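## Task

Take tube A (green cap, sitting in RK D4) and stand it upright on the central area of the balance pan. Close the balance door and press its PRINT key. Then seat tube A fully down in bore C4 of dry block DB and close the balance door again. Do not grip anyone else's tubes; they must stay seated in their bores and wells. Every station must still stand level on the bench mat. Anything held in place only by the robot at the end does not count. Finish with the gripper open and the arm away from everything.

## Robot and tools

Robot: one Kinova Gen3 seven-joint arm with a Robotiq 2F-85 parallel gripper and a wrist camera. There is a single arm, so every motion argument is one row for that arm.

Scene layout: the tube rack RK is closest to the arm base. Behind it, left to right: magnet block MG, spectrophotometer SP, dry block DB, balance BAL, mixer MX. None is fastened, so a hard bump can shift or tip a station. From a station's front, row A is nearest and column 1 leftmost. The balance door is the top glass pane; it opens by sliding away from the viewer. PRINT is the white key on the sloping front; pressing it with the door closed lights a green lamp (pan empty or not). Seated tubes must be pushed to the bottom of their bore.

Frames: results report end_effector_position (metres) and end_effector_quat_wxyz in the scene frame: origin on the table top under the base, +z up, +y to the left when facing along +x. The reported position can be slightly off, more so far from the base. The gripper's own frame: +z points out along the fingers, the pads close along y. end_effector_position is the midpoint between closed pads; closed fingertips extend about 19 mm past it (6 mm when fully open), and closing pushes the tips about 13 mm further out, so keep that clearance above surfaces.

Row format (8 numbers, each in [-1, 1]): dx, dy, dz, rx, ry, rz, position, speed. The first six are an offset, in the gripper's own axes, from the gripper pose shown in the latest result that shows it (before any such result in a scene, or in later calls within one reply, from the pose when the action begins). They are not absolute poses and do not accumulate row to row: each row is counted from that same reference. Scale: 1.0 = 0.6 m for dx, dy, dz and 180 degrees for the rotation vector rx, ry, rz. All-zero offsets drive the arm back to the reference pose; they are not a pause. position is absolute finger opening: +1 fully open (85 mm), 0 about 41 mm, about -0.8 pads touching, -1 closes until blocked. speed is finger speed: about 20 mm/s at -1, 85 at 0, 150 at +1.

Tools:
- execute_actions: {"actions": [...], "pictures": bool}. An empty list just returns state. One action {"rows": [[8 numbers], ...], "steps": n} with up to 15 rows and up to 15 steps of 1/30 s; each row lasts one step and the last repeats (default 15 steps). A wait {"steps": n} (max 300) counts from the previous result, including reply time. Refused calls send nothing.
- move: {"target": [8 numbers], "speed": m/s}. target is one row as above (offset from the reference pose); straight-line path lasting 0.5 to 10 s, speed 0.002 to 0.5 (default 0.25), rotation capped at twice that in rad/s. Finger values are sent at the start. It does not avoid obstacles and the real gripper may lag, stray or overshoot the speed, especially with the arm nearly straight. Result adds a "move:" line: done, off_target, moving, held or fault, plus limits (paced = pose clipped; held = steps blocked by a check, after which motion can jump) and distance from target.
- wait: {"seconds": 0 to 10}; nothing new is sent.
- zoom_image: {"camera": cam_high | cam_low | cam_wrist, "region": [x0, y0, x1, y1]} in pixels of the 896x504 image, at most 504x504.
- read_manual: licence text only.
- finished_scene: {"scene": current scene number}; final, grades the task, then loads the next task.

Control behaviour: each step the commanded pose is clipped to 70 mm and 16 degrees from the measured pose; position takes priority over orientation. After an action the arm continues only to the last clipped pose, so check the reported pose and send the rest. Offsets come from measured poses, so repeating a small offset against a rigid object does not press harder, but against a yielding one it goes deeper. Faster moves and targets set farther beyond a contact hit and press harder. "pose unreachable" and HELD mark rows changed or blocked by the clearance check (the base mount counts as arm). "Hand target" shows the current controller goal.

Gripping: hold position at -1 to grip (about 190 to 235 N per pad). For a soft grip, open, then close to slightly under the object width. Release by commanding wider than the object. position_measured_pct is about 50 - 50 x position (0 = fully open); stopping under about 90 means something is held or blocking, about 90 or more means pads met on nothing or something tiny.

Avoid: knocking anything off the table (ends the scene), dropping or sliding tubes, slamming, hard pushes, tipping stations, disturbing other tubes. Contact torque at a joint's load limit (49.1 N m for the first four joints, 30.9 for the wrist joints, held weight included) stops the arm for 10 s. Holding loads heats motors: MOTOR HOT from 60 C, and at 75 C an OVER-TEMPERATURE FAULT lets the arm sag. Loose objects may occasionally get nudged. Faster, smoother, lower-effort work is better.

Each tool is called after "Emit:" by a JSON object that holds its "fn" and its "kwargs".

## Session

Emit:
{"fn": "execute_actions", "kwargs": {"actions": []}}

Scene clock: 0.00 s of 12600.00 s.
end_effector_position=(+0.2623, -0.3079, +0.3676) position_measured_pct=0.0 end_effector_quat_wxyz=(+0.055, +0.732, +0.679, -0.014)
Joint positions: [0.648 0.182 0.162 1.753 0.004 1.102 0.721]
Joint velocities: [ 0.     0.     0.     0.001 -0.002 -0.    -0.   ]
Motor temperatures (°C, as the motors report them): [30 33 27 33 33 36 40]
Hand target: +0.262, -0.308, +0.368; +0.055, +0.732, +0.679, -0.014

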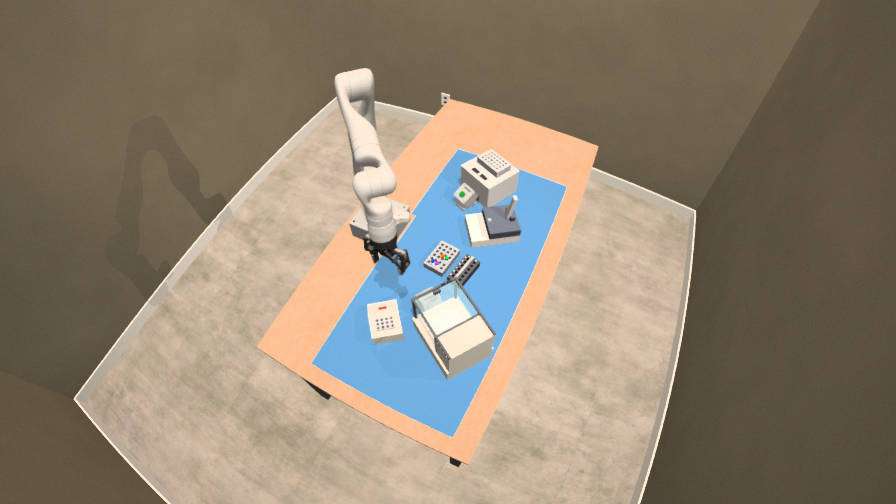

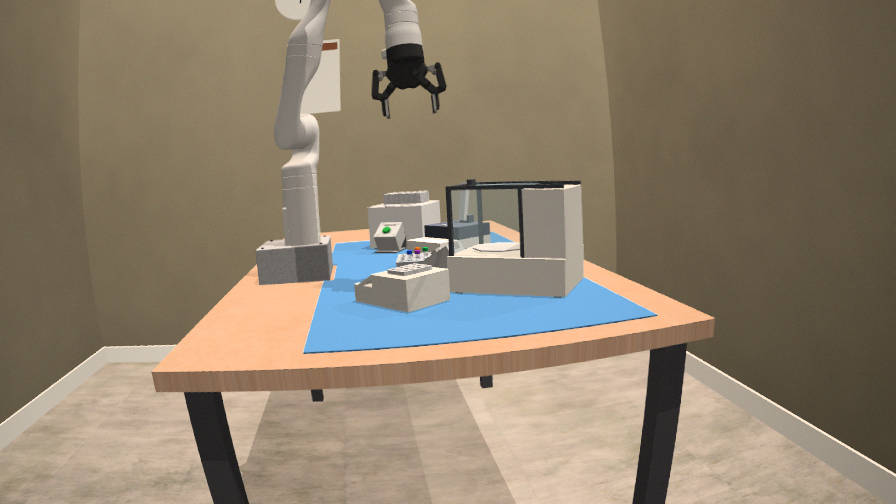

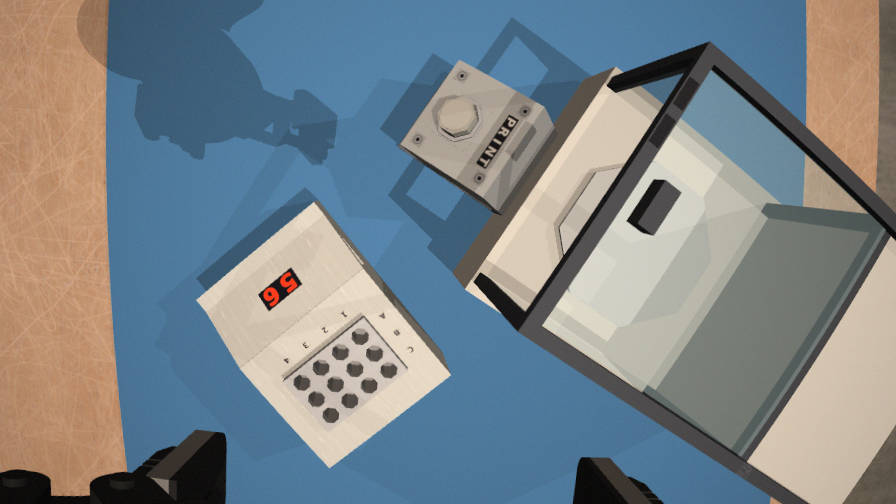

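Emit:
{"fn": "move", "kwargs": {"target": [0.3925,0.0282,0.0776,0.0185,0.0311,-0.0239,0,0.5], "speed": 0.2}}

Scene clock: 17.07 s of 12600.00 s.
end_effector_position=(+0.2986, -0.0811, +0.2995) position_measured_pct=49.6 end_effector_quat_wxyz=(-0.000, +0.707, +0.707, -0.001)
Joint positions: [ 0.27   0.129 -0.089  2.054  0.016  0.965  0.164]
Joint velocities: [-0.005  0.002 -0.004  0.     0.     0.001 -0.005]
Motor temperatures (°C, as the motors report them): [30 33 27 33 33 36 40]
Hand target: +0.299, -0.081, +0.299; -0.000, +0.707, +0.707, -0.002
Off the commanded pose: 0.002 m, 0 deg.
move: done

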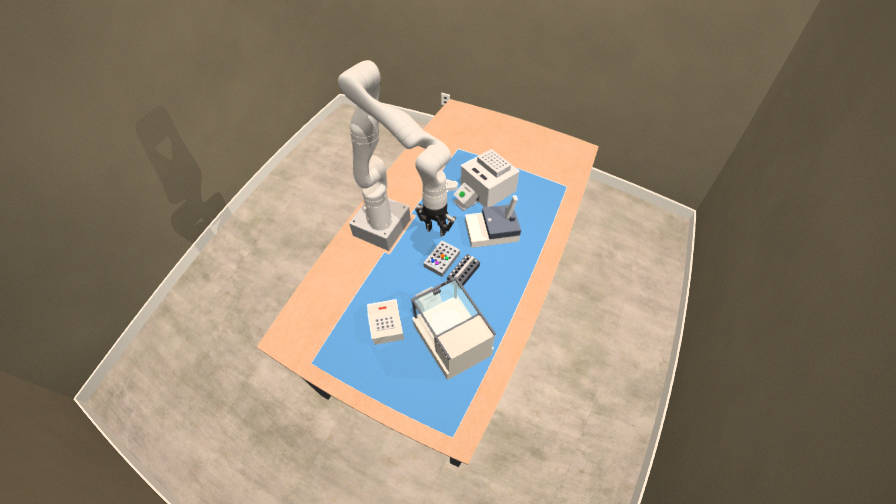

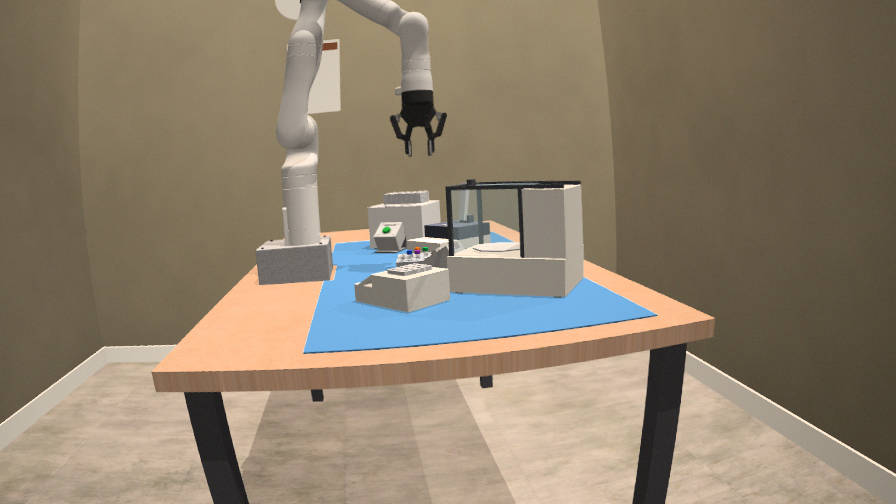

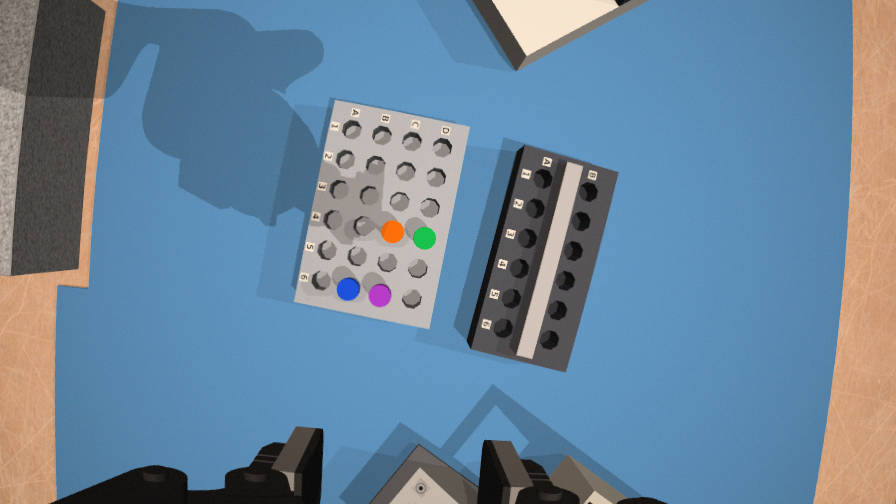

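Emit:
{"fn": "move", "kwargs": {"target": [-0.372,0.092,0,0,0,0.222,0,0.5], "speed": 0.2}}

Scene clock: 36.97 s of 12600.00 s.
end_effector_position=(+0.3549, -0.3034, +0.3005) position_measured_pct=49.6 end_effector_quat_wxyz=(+0.000, +0.906, +0.423, -0.001)
Joint positions: [ 0.55   0.461  0.163  1.578 -0.078  1.111  0.026]
Joint velocities: [ 0.002  0.008 -0.    -0.003 -0.001  0.003 -0.001]
Motor temperatures (°C, as the motors report them): [30 33 27 33 33 36 40]
Hand target: +0.355, -0.304, +0.300; -0.000, +0.906, +0.422, -0.001
Off the commanded pose: 0.002 m, 0 deg.
move: done

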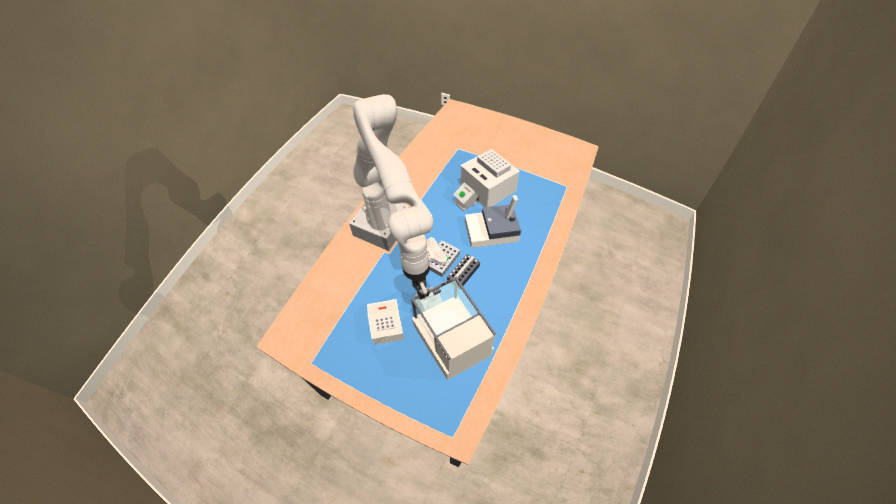

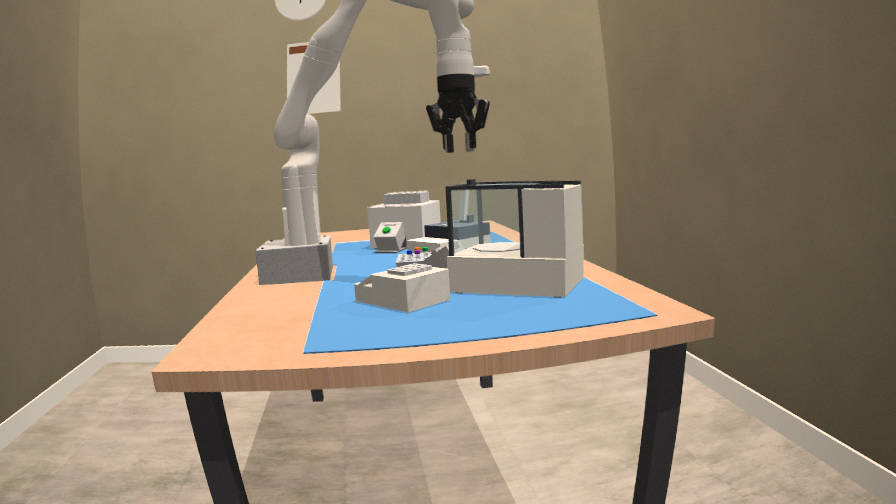

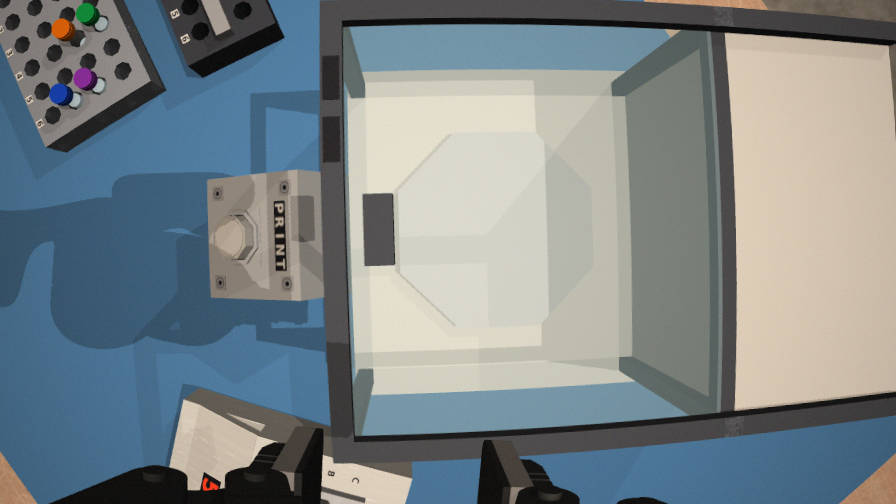

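Emit:
{"fn": "move", "kwargs": {"target": [0.095,-0.019,0,0,0,0,-0.3,0.5], "speed": 0.1}}

Emit:
{"fn": "move", "kwargs": {"target": [0,0,0.08,0,0,0,-0.3,0.5], "speed": 0.04}}

Scene clock: 45.43 s of 12600.00 s.
end_effector_position=(+0.3823, -0.2527, +0.3003) position_measured_pct=65.1 end_effector_quat_wxyz=(+0.000, +0.906, +0.422, -0.001)
Joint positions: [ 0.434  0.443  0.148  1.608 -0.068  1.099 -0.107]
Joint velocities: [-0.006 -0.001 -0.001  0.001  0.001 -0.001 -0.004]
Motor temperatures (°C, as the motors report them): [30 33 27 33 33 36 40]
Hand target: +0.382, -0.252, +0.300; +0.000, +0.906, +0.423, -0.001
Off the commanded pose: 0.001 m, 0 deg.
move: done

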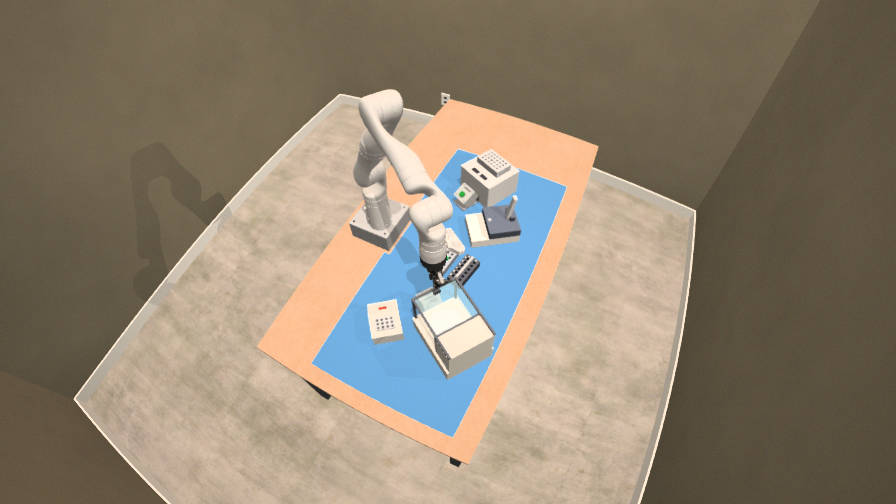

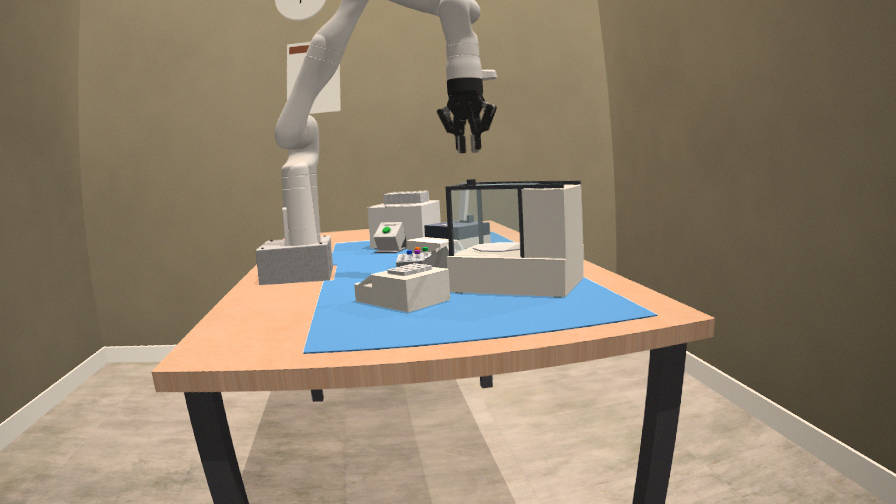

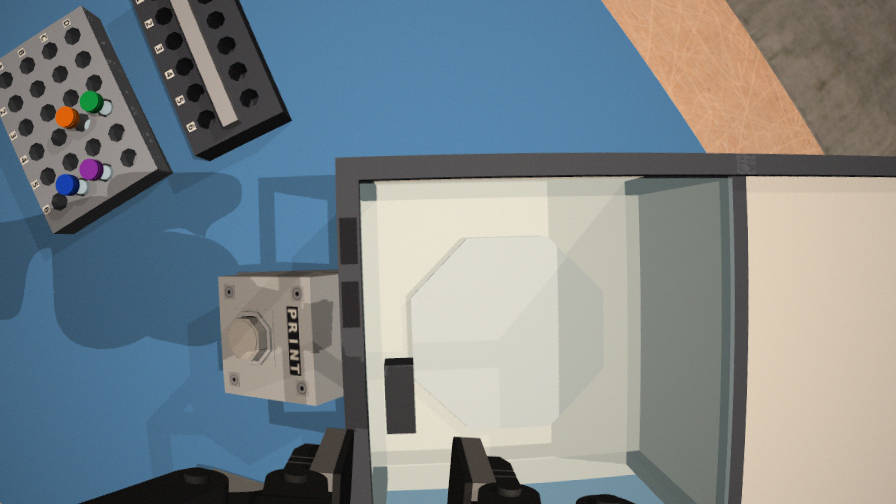

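Scene clock: 46.93 s of 12600.00 s.
end_effector_position=(+0.3823, -0.2529, +0.2526) position_measured_pct=65.1 end_effector_quat_wxyz=(+0.000, +0.906, +0.422, -0.001)
Joint positions: [ 0.441  0.502  0.139  1.685 -0.078  0.963 -0.098]
Joint velocities: [ 0.     0.003  0.001  0.001 -0.001 -0.004 -0.001]
Motor temperatures (°C, as the motors report them): [30 33 27 33 33 36 40]
Hand target: +0.382, -0.253, +0.252; +0.000, +0.906, +0.422, -0.001
Off the commanded pose: 0.000 m, 0 deg.
move: done

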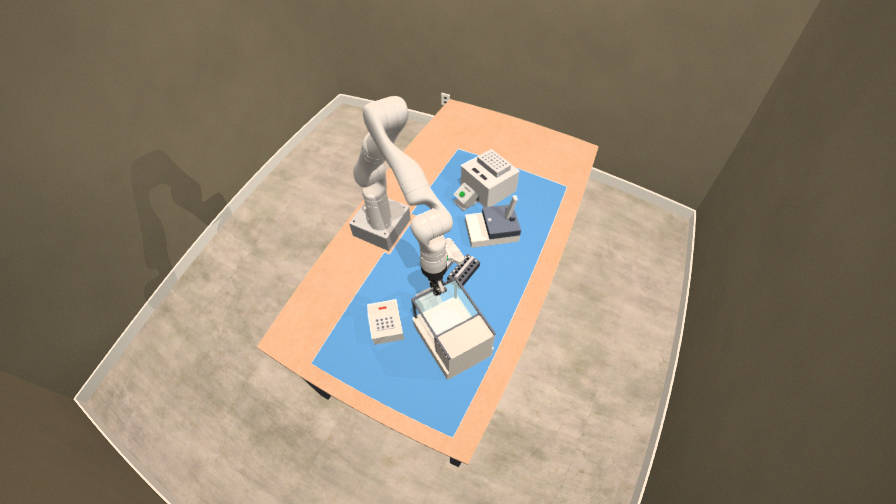

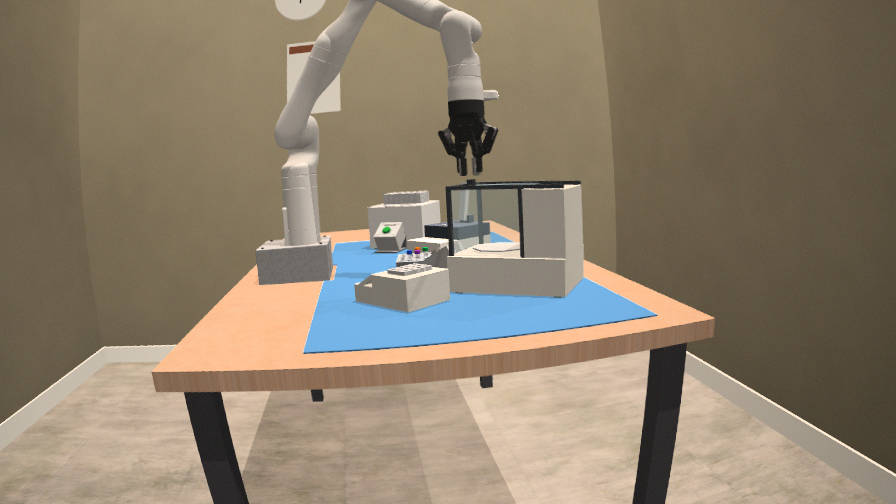

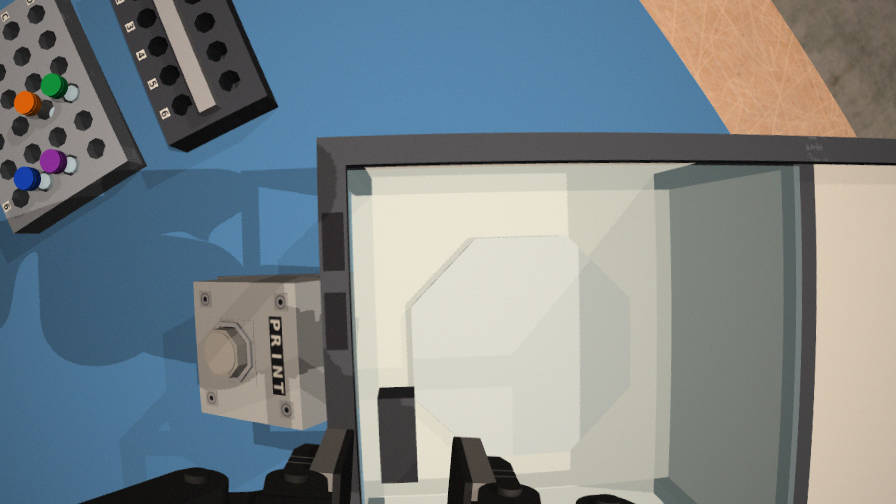

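Emit:
{"fn": "move", "kwargs": {"target": [0,0,0.028,0,0,0,-0.3,0.5], "speed": 0.015}}

Emit:
{"fn": "move", "kwargs": {"target": [0,0.2,0,0,0,0,-0.3,0.5], "speed": 0.03}}

Scene clock: 52.20 s of 12600.00 s.
end_effector_position=(+0.3823, -0.2529, +0.2359) position_measured_pct=65.1 end_effector_quat_wxyz=(+0.000, +0.906, +0.422, -0.001)
Joint positions: [ 0.444  0.525  0.135  1.708 -0.082  0.917 -0.094]
Joint velocities: [ 0.     0.002 -0.001  0.004  0.001 -0.003  0.   ]
Motor temperatures (°C, as the motors report them): [30 33 27 33 33 36 40]
Hand target: +0.382, -0.253, +0.236; +0.000, +0.906, +0.422, -0.001
Off the commanded pose: 0.000 m, 0 deg.
move: done

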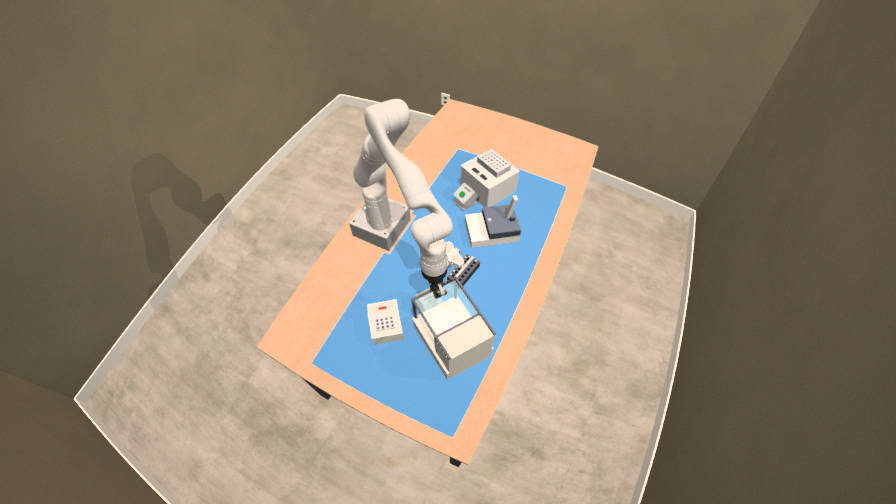

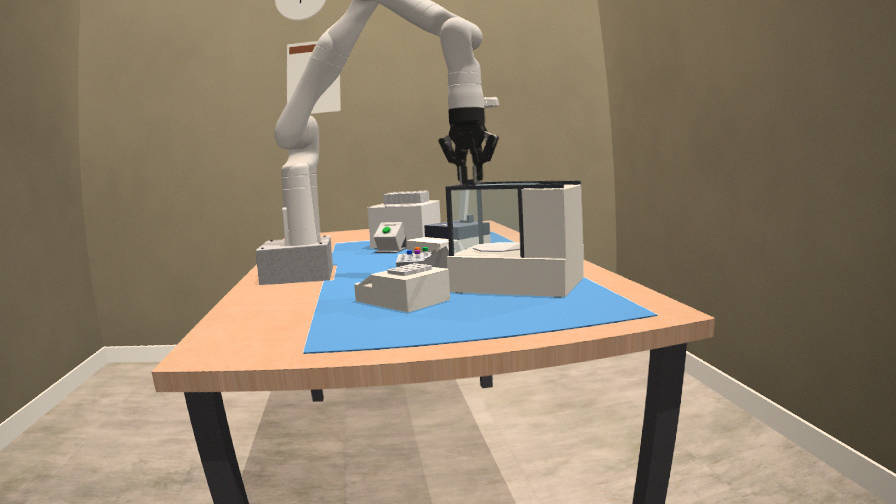

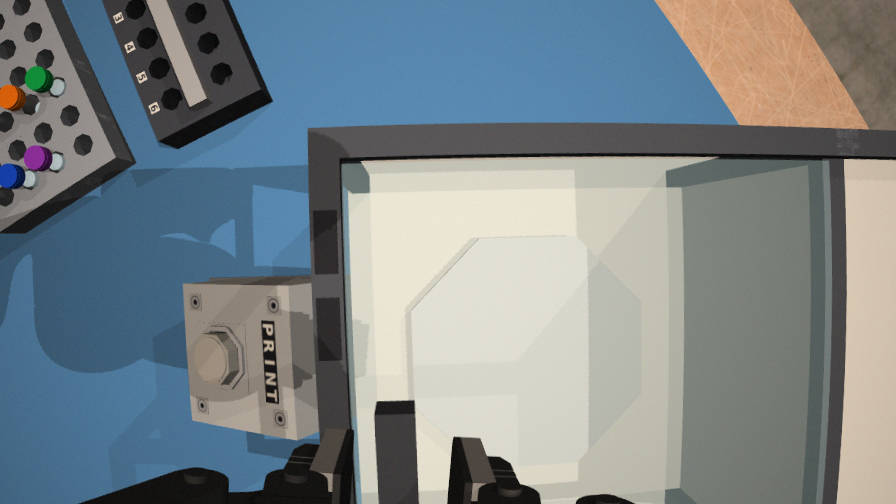

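Scene clock: 56.50 s of 12600.00 s.
end_effector_position=(+0.4744, -0.3291, +0.2362) position_measured_pct=65.1 end_effector_quat_wxyz=(-0.000, +0.906, +0.423, -0.001)
Joint positions: [ 0.499  0.771  0.137  1.233 -0.103  1.148 -0.065]
Joint velocities: [ 0.001  0.004 -0.001 -0.007 -0.002  0.003 -0.001]
Motor temperatures (°C, as the motors report them): [30 33 27 33 33 36 40]
Hand target: +0.475, -0.330, +0.236; +0.000, +0.906, +0.422, -0.001
Off the commanded pose: 0.001 m, 0 deg.
move: done

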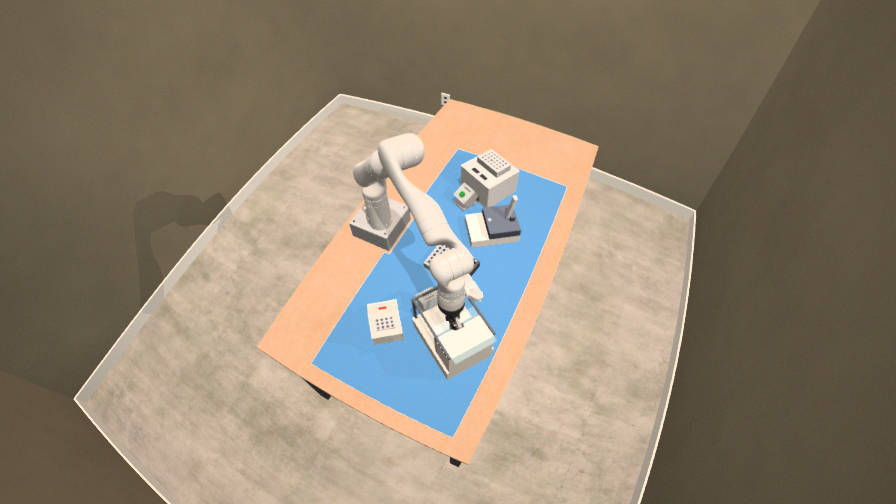

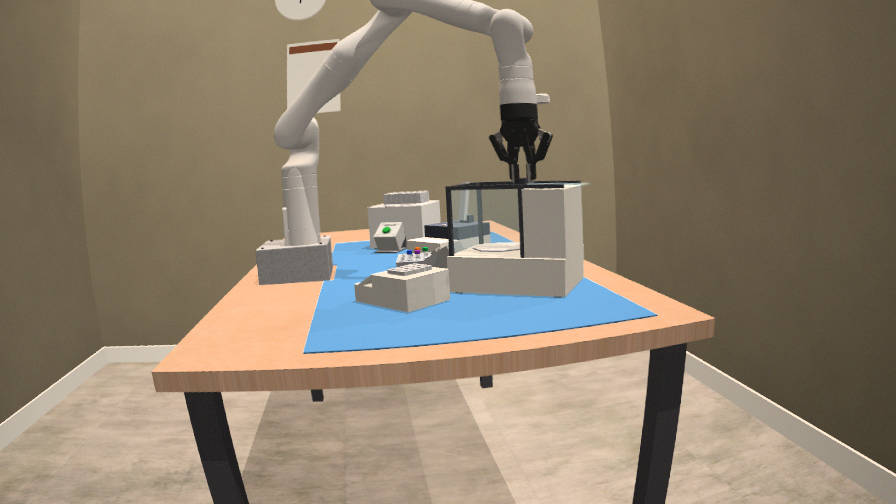

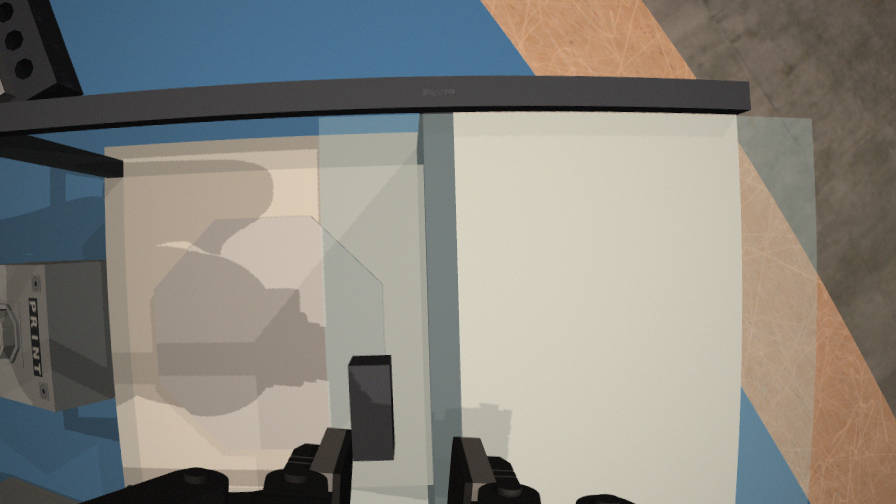

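Emit:
{"fn": "move", "kwargs": {"target": [0.012,0.01,0,0,0,0,-0.3,0.5], "speed": 0.01}}

Emit:
{"fn": "move", "kwargs": {"target": [0,-0.006,-0.12,0,0,0,-0.3,0.5], "speed": 0.06}}

Scene clock: 65.73 s of 12600.00 s.
end_effector_position=(+0.4829, -0.3276, +0.2360) position_measured_pct=65.1 end_effector_quat_wxyz=(-0.001, +0.906, +0.422, -0.001)
Joint positions: [ 0.491  0.787  0.137  1.202 -0.103  1.164 -0.076]
Joint velocities: [-0.001  0.002 -0.001 -0.002  0.     0.    -0.002]
Motor temperatures (°C, as the motors report them): [30 33 27 34 33 36 40]
Hand target: +0.484, -0.327, +0.236; -0.000, +0.906, +0.423, -0.001
Off the commanded pose: 0.001 m, 0 deg.
move: done

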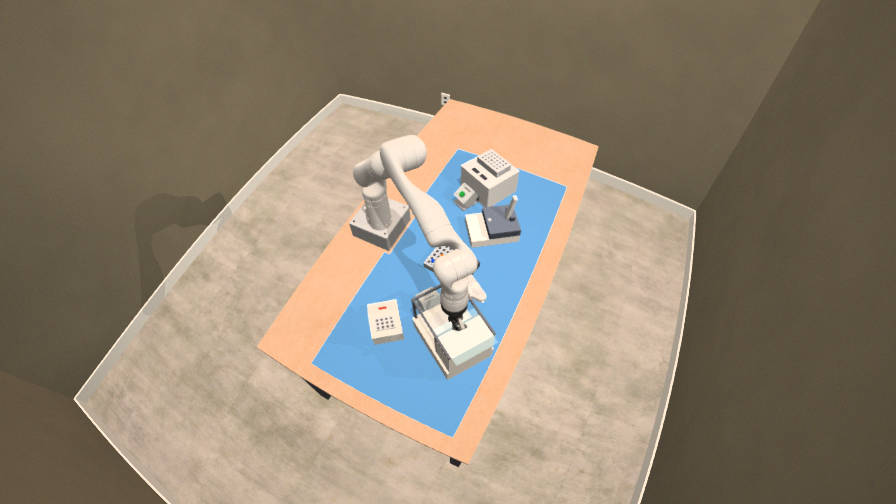

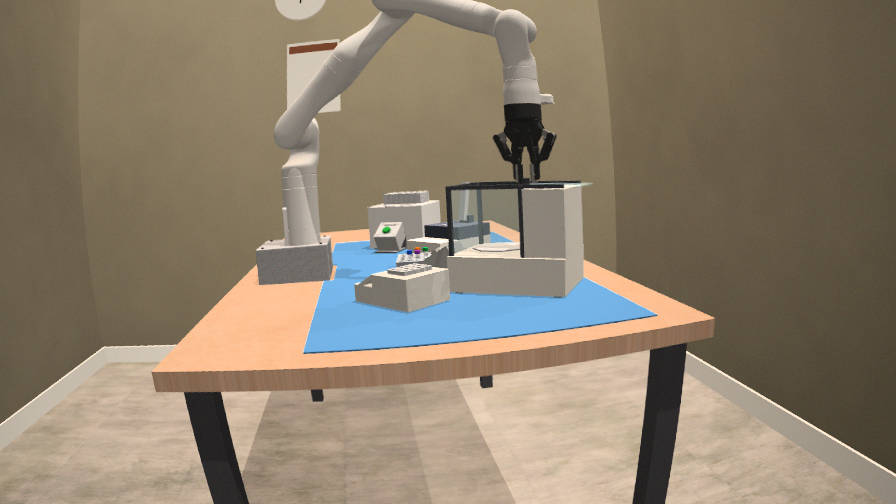

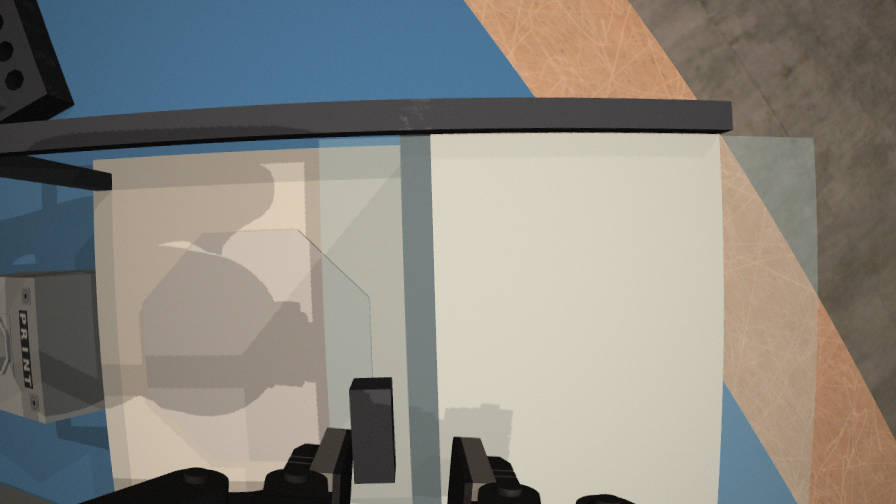

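Scene clock: 67.27 s of 12600.00 s.
end_effector_position=(+0.4803, -0.3251, +0.3078) position_measured_pct=65.1 end_effector_quat_wxyz=(-0.001, +0.906, +0.423, -0.001)
Joint positions: [ 0.488  0.719  0.147  1.094 -0.097  1.34  -0.084]
Joint velocities: [-0.    -0.001  0.    -0.003  0.002  0.004 -0.   ]
Motor temperatures (°C, as the motors report them): [30 33 27 34 33 36 40]
Hand target: +0.480, -0.325, +0.308; -0.001, +0.906, +0.423, -0.001
Off the commanded pose: 0.000 m, 0 deg.
move: done

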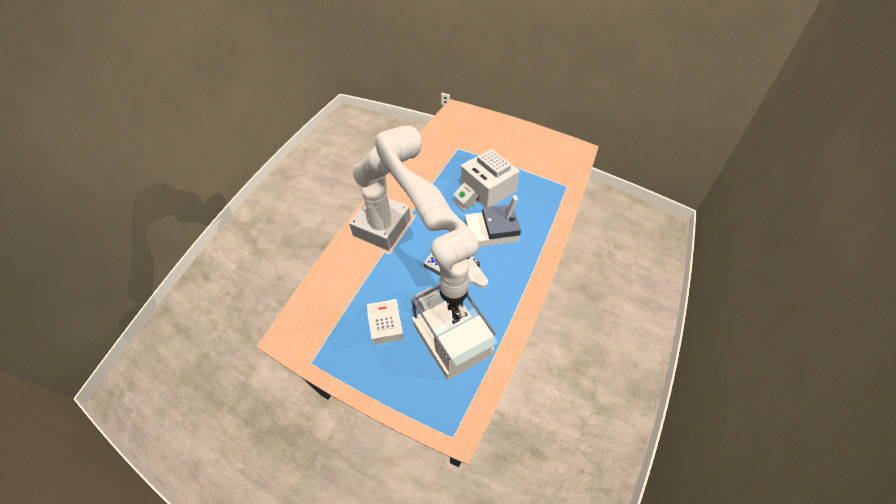

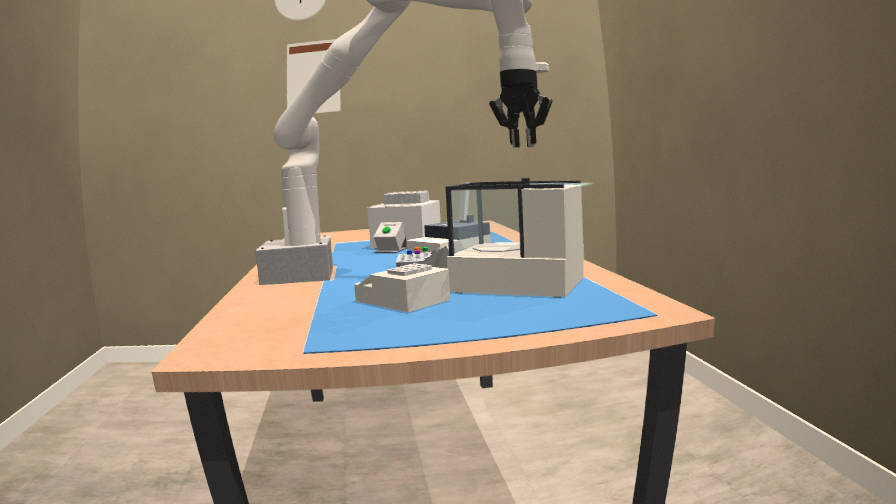

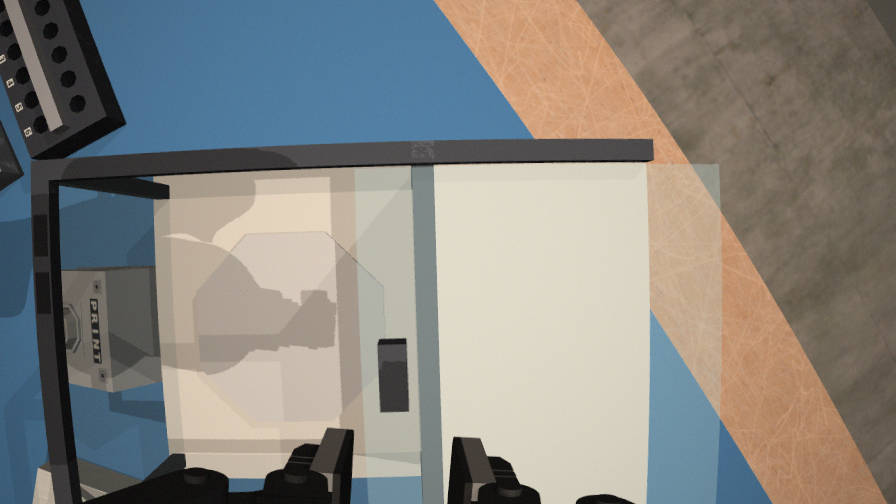

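Emit:
{"fn": "move", "kwargs": {"target": [0.2075,-0.5427,0.1,0,0,-0.628,0,0.5], "speed": 0.2}}

Emit:
{"fn": "move", "kwargs": {"target": [0,0,0.16,0,0,0,0,0.5], "speed": 0.1}}

Scene clock: 96.30 s of 12600.00 s.
end_effector_position=(+0.3092, -0.0221, +0.2473) position_measured_pct=50.0 end_effector_quat_wxyz=(-0.002, +0.148, +0.989, -0.001)
Joint positions: [ 0.338  0.243 -0.405  2.138  0.135  0.791  1.114]
Joint velocities: [-0.002 -0.002 -0.001  0.002  0.001 -0.001  0.001]
Motor temperatures (°C, as the motors report them): [30 34 27 34 33 36 40]
Hand target: +0.309, -0.022, +0.247; -0.002, +0.148, +0.989, -0.001
Off the commanded pose: 0.002 m, 0 deg.
move: done

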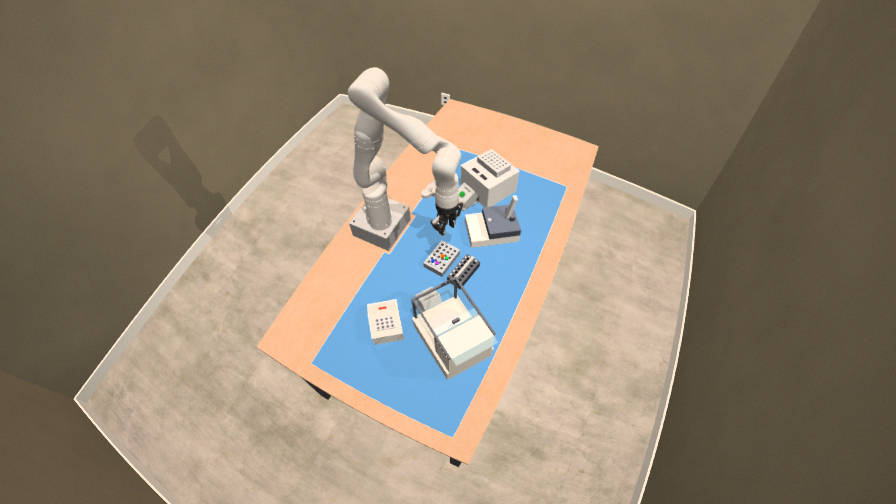

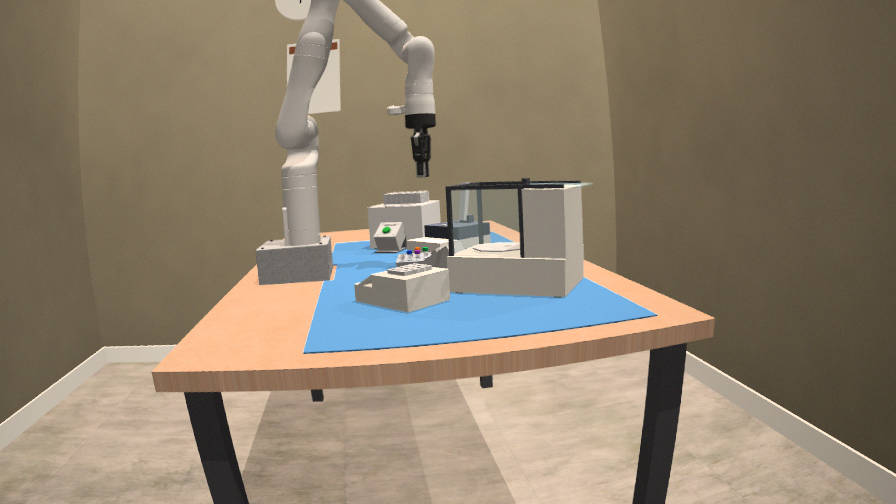

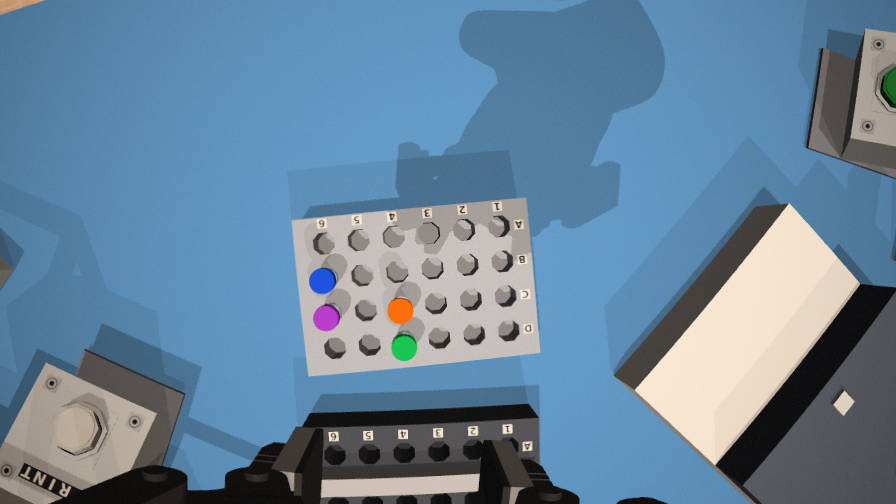

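Scene clock: 97.70 s of 12600.00 s.
end_effector_position=(+0.3092, -0.0226, +0.1518) position_measured_pct=50.0 end_effector_quat_wxyz=(-0.002, +0.148, +0.989, -0.001)
Joint positions: [ 0.23   0.471 -0.301  2.266  0.319  0.449  0.936]
Joint velocities: [-0.006  0.006  0.003 -0.     0.002 -0.004 -0.005]
Motor temperatures (°C, as the motors report them): [30 34 27 34 33 36 40]
Hand target: +0.309, -0.022, +0.152; -0.002, +0.148, +0.989, -0.001
Off the commanded pose: 0.001 m, 0 deg.
move: done

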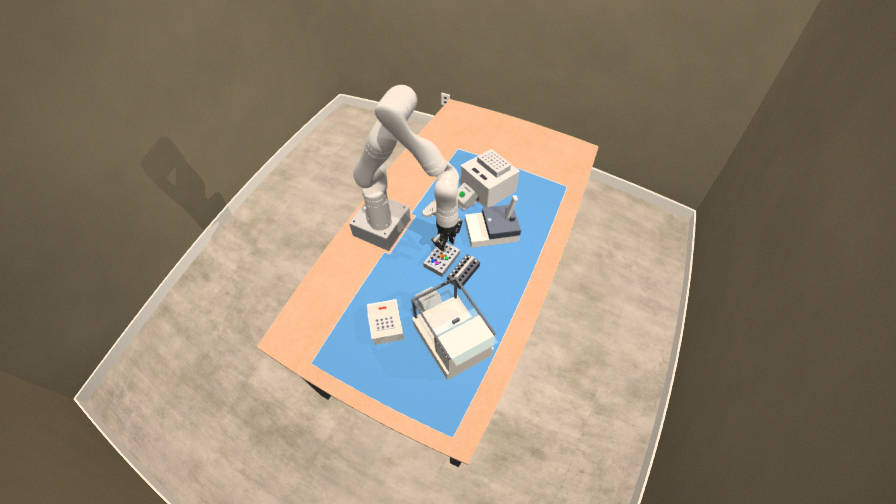

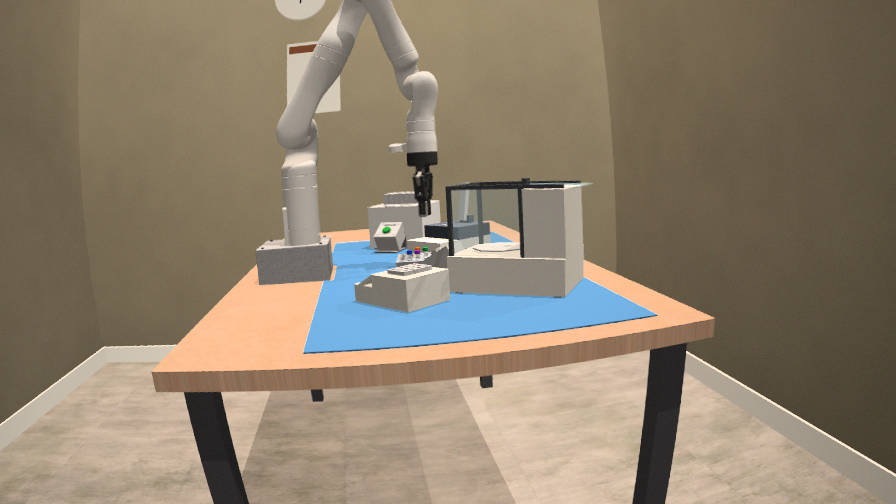

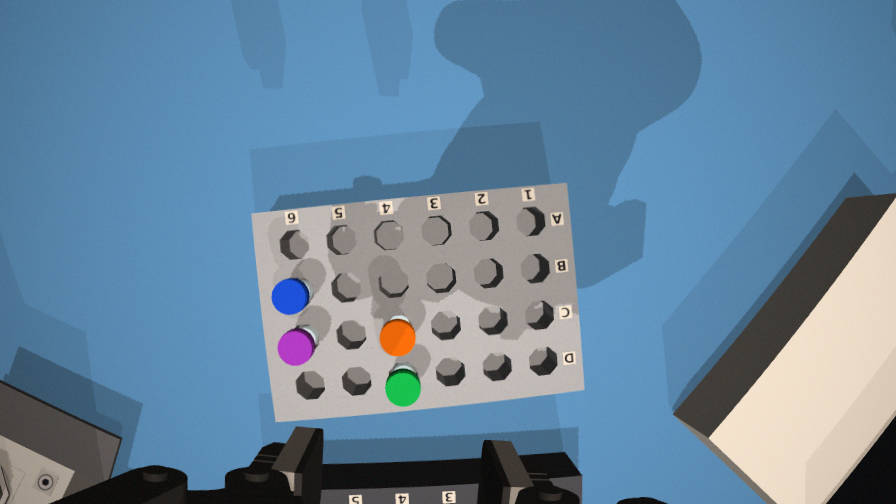

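Emit:
{"fn": "move", "kwargs": {"target": [0.008,0,0.085,0,0,-0.031,-0.4,0.5], "speed": 0.05}}

Scene clock: 112.03 s of 12600.00 s.
end_effector_position=(+0.3047, -0.0216, +0.1012) position_measured_pct=69.8 end_effector_quat_wxyz=(-0.001, +0.100, +0.995, -0.002)
Joint positions: [ 0.137  0.611 -0.189  2.317  0.454  0.253  0.902]
Joint velocities: [-0.009  0.007  0.007  0.002  0.005 -0.008 -0.002]
Motor temperatures (°C, as the motors report them): [30 34 27 34 33 36 40]
Hand target: +0.305, -0.021, +0.101; -0.002, +0.100, +0.995, -0.002
Off the commanded pose: 0.001 m, 0 deg.
move: done

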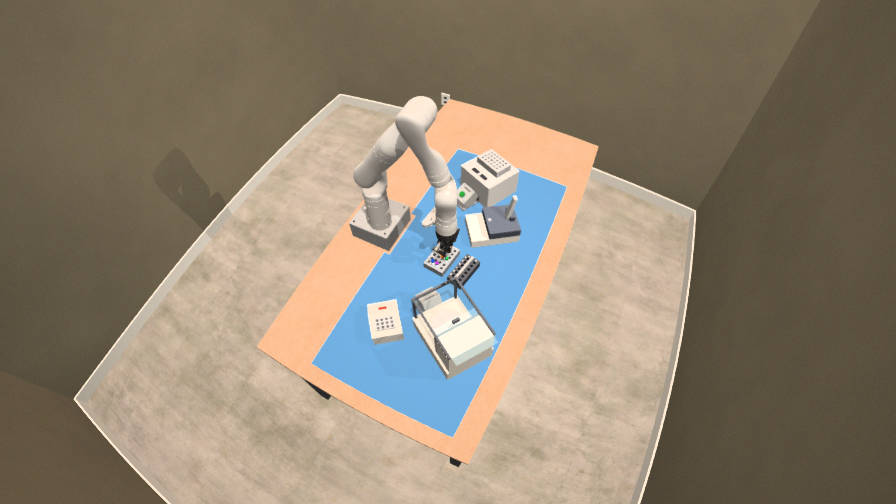

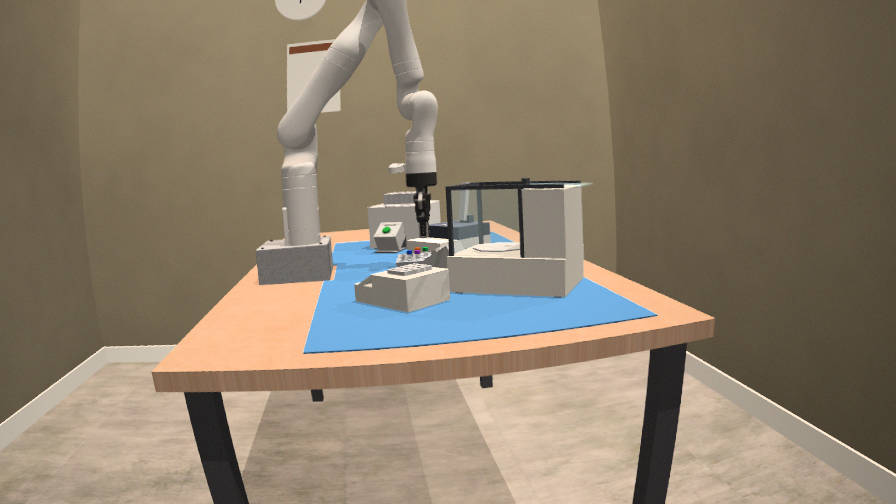

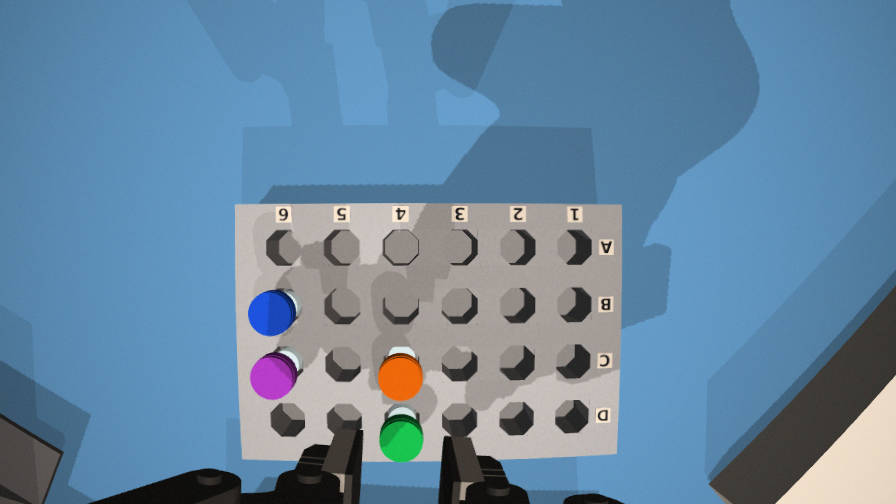

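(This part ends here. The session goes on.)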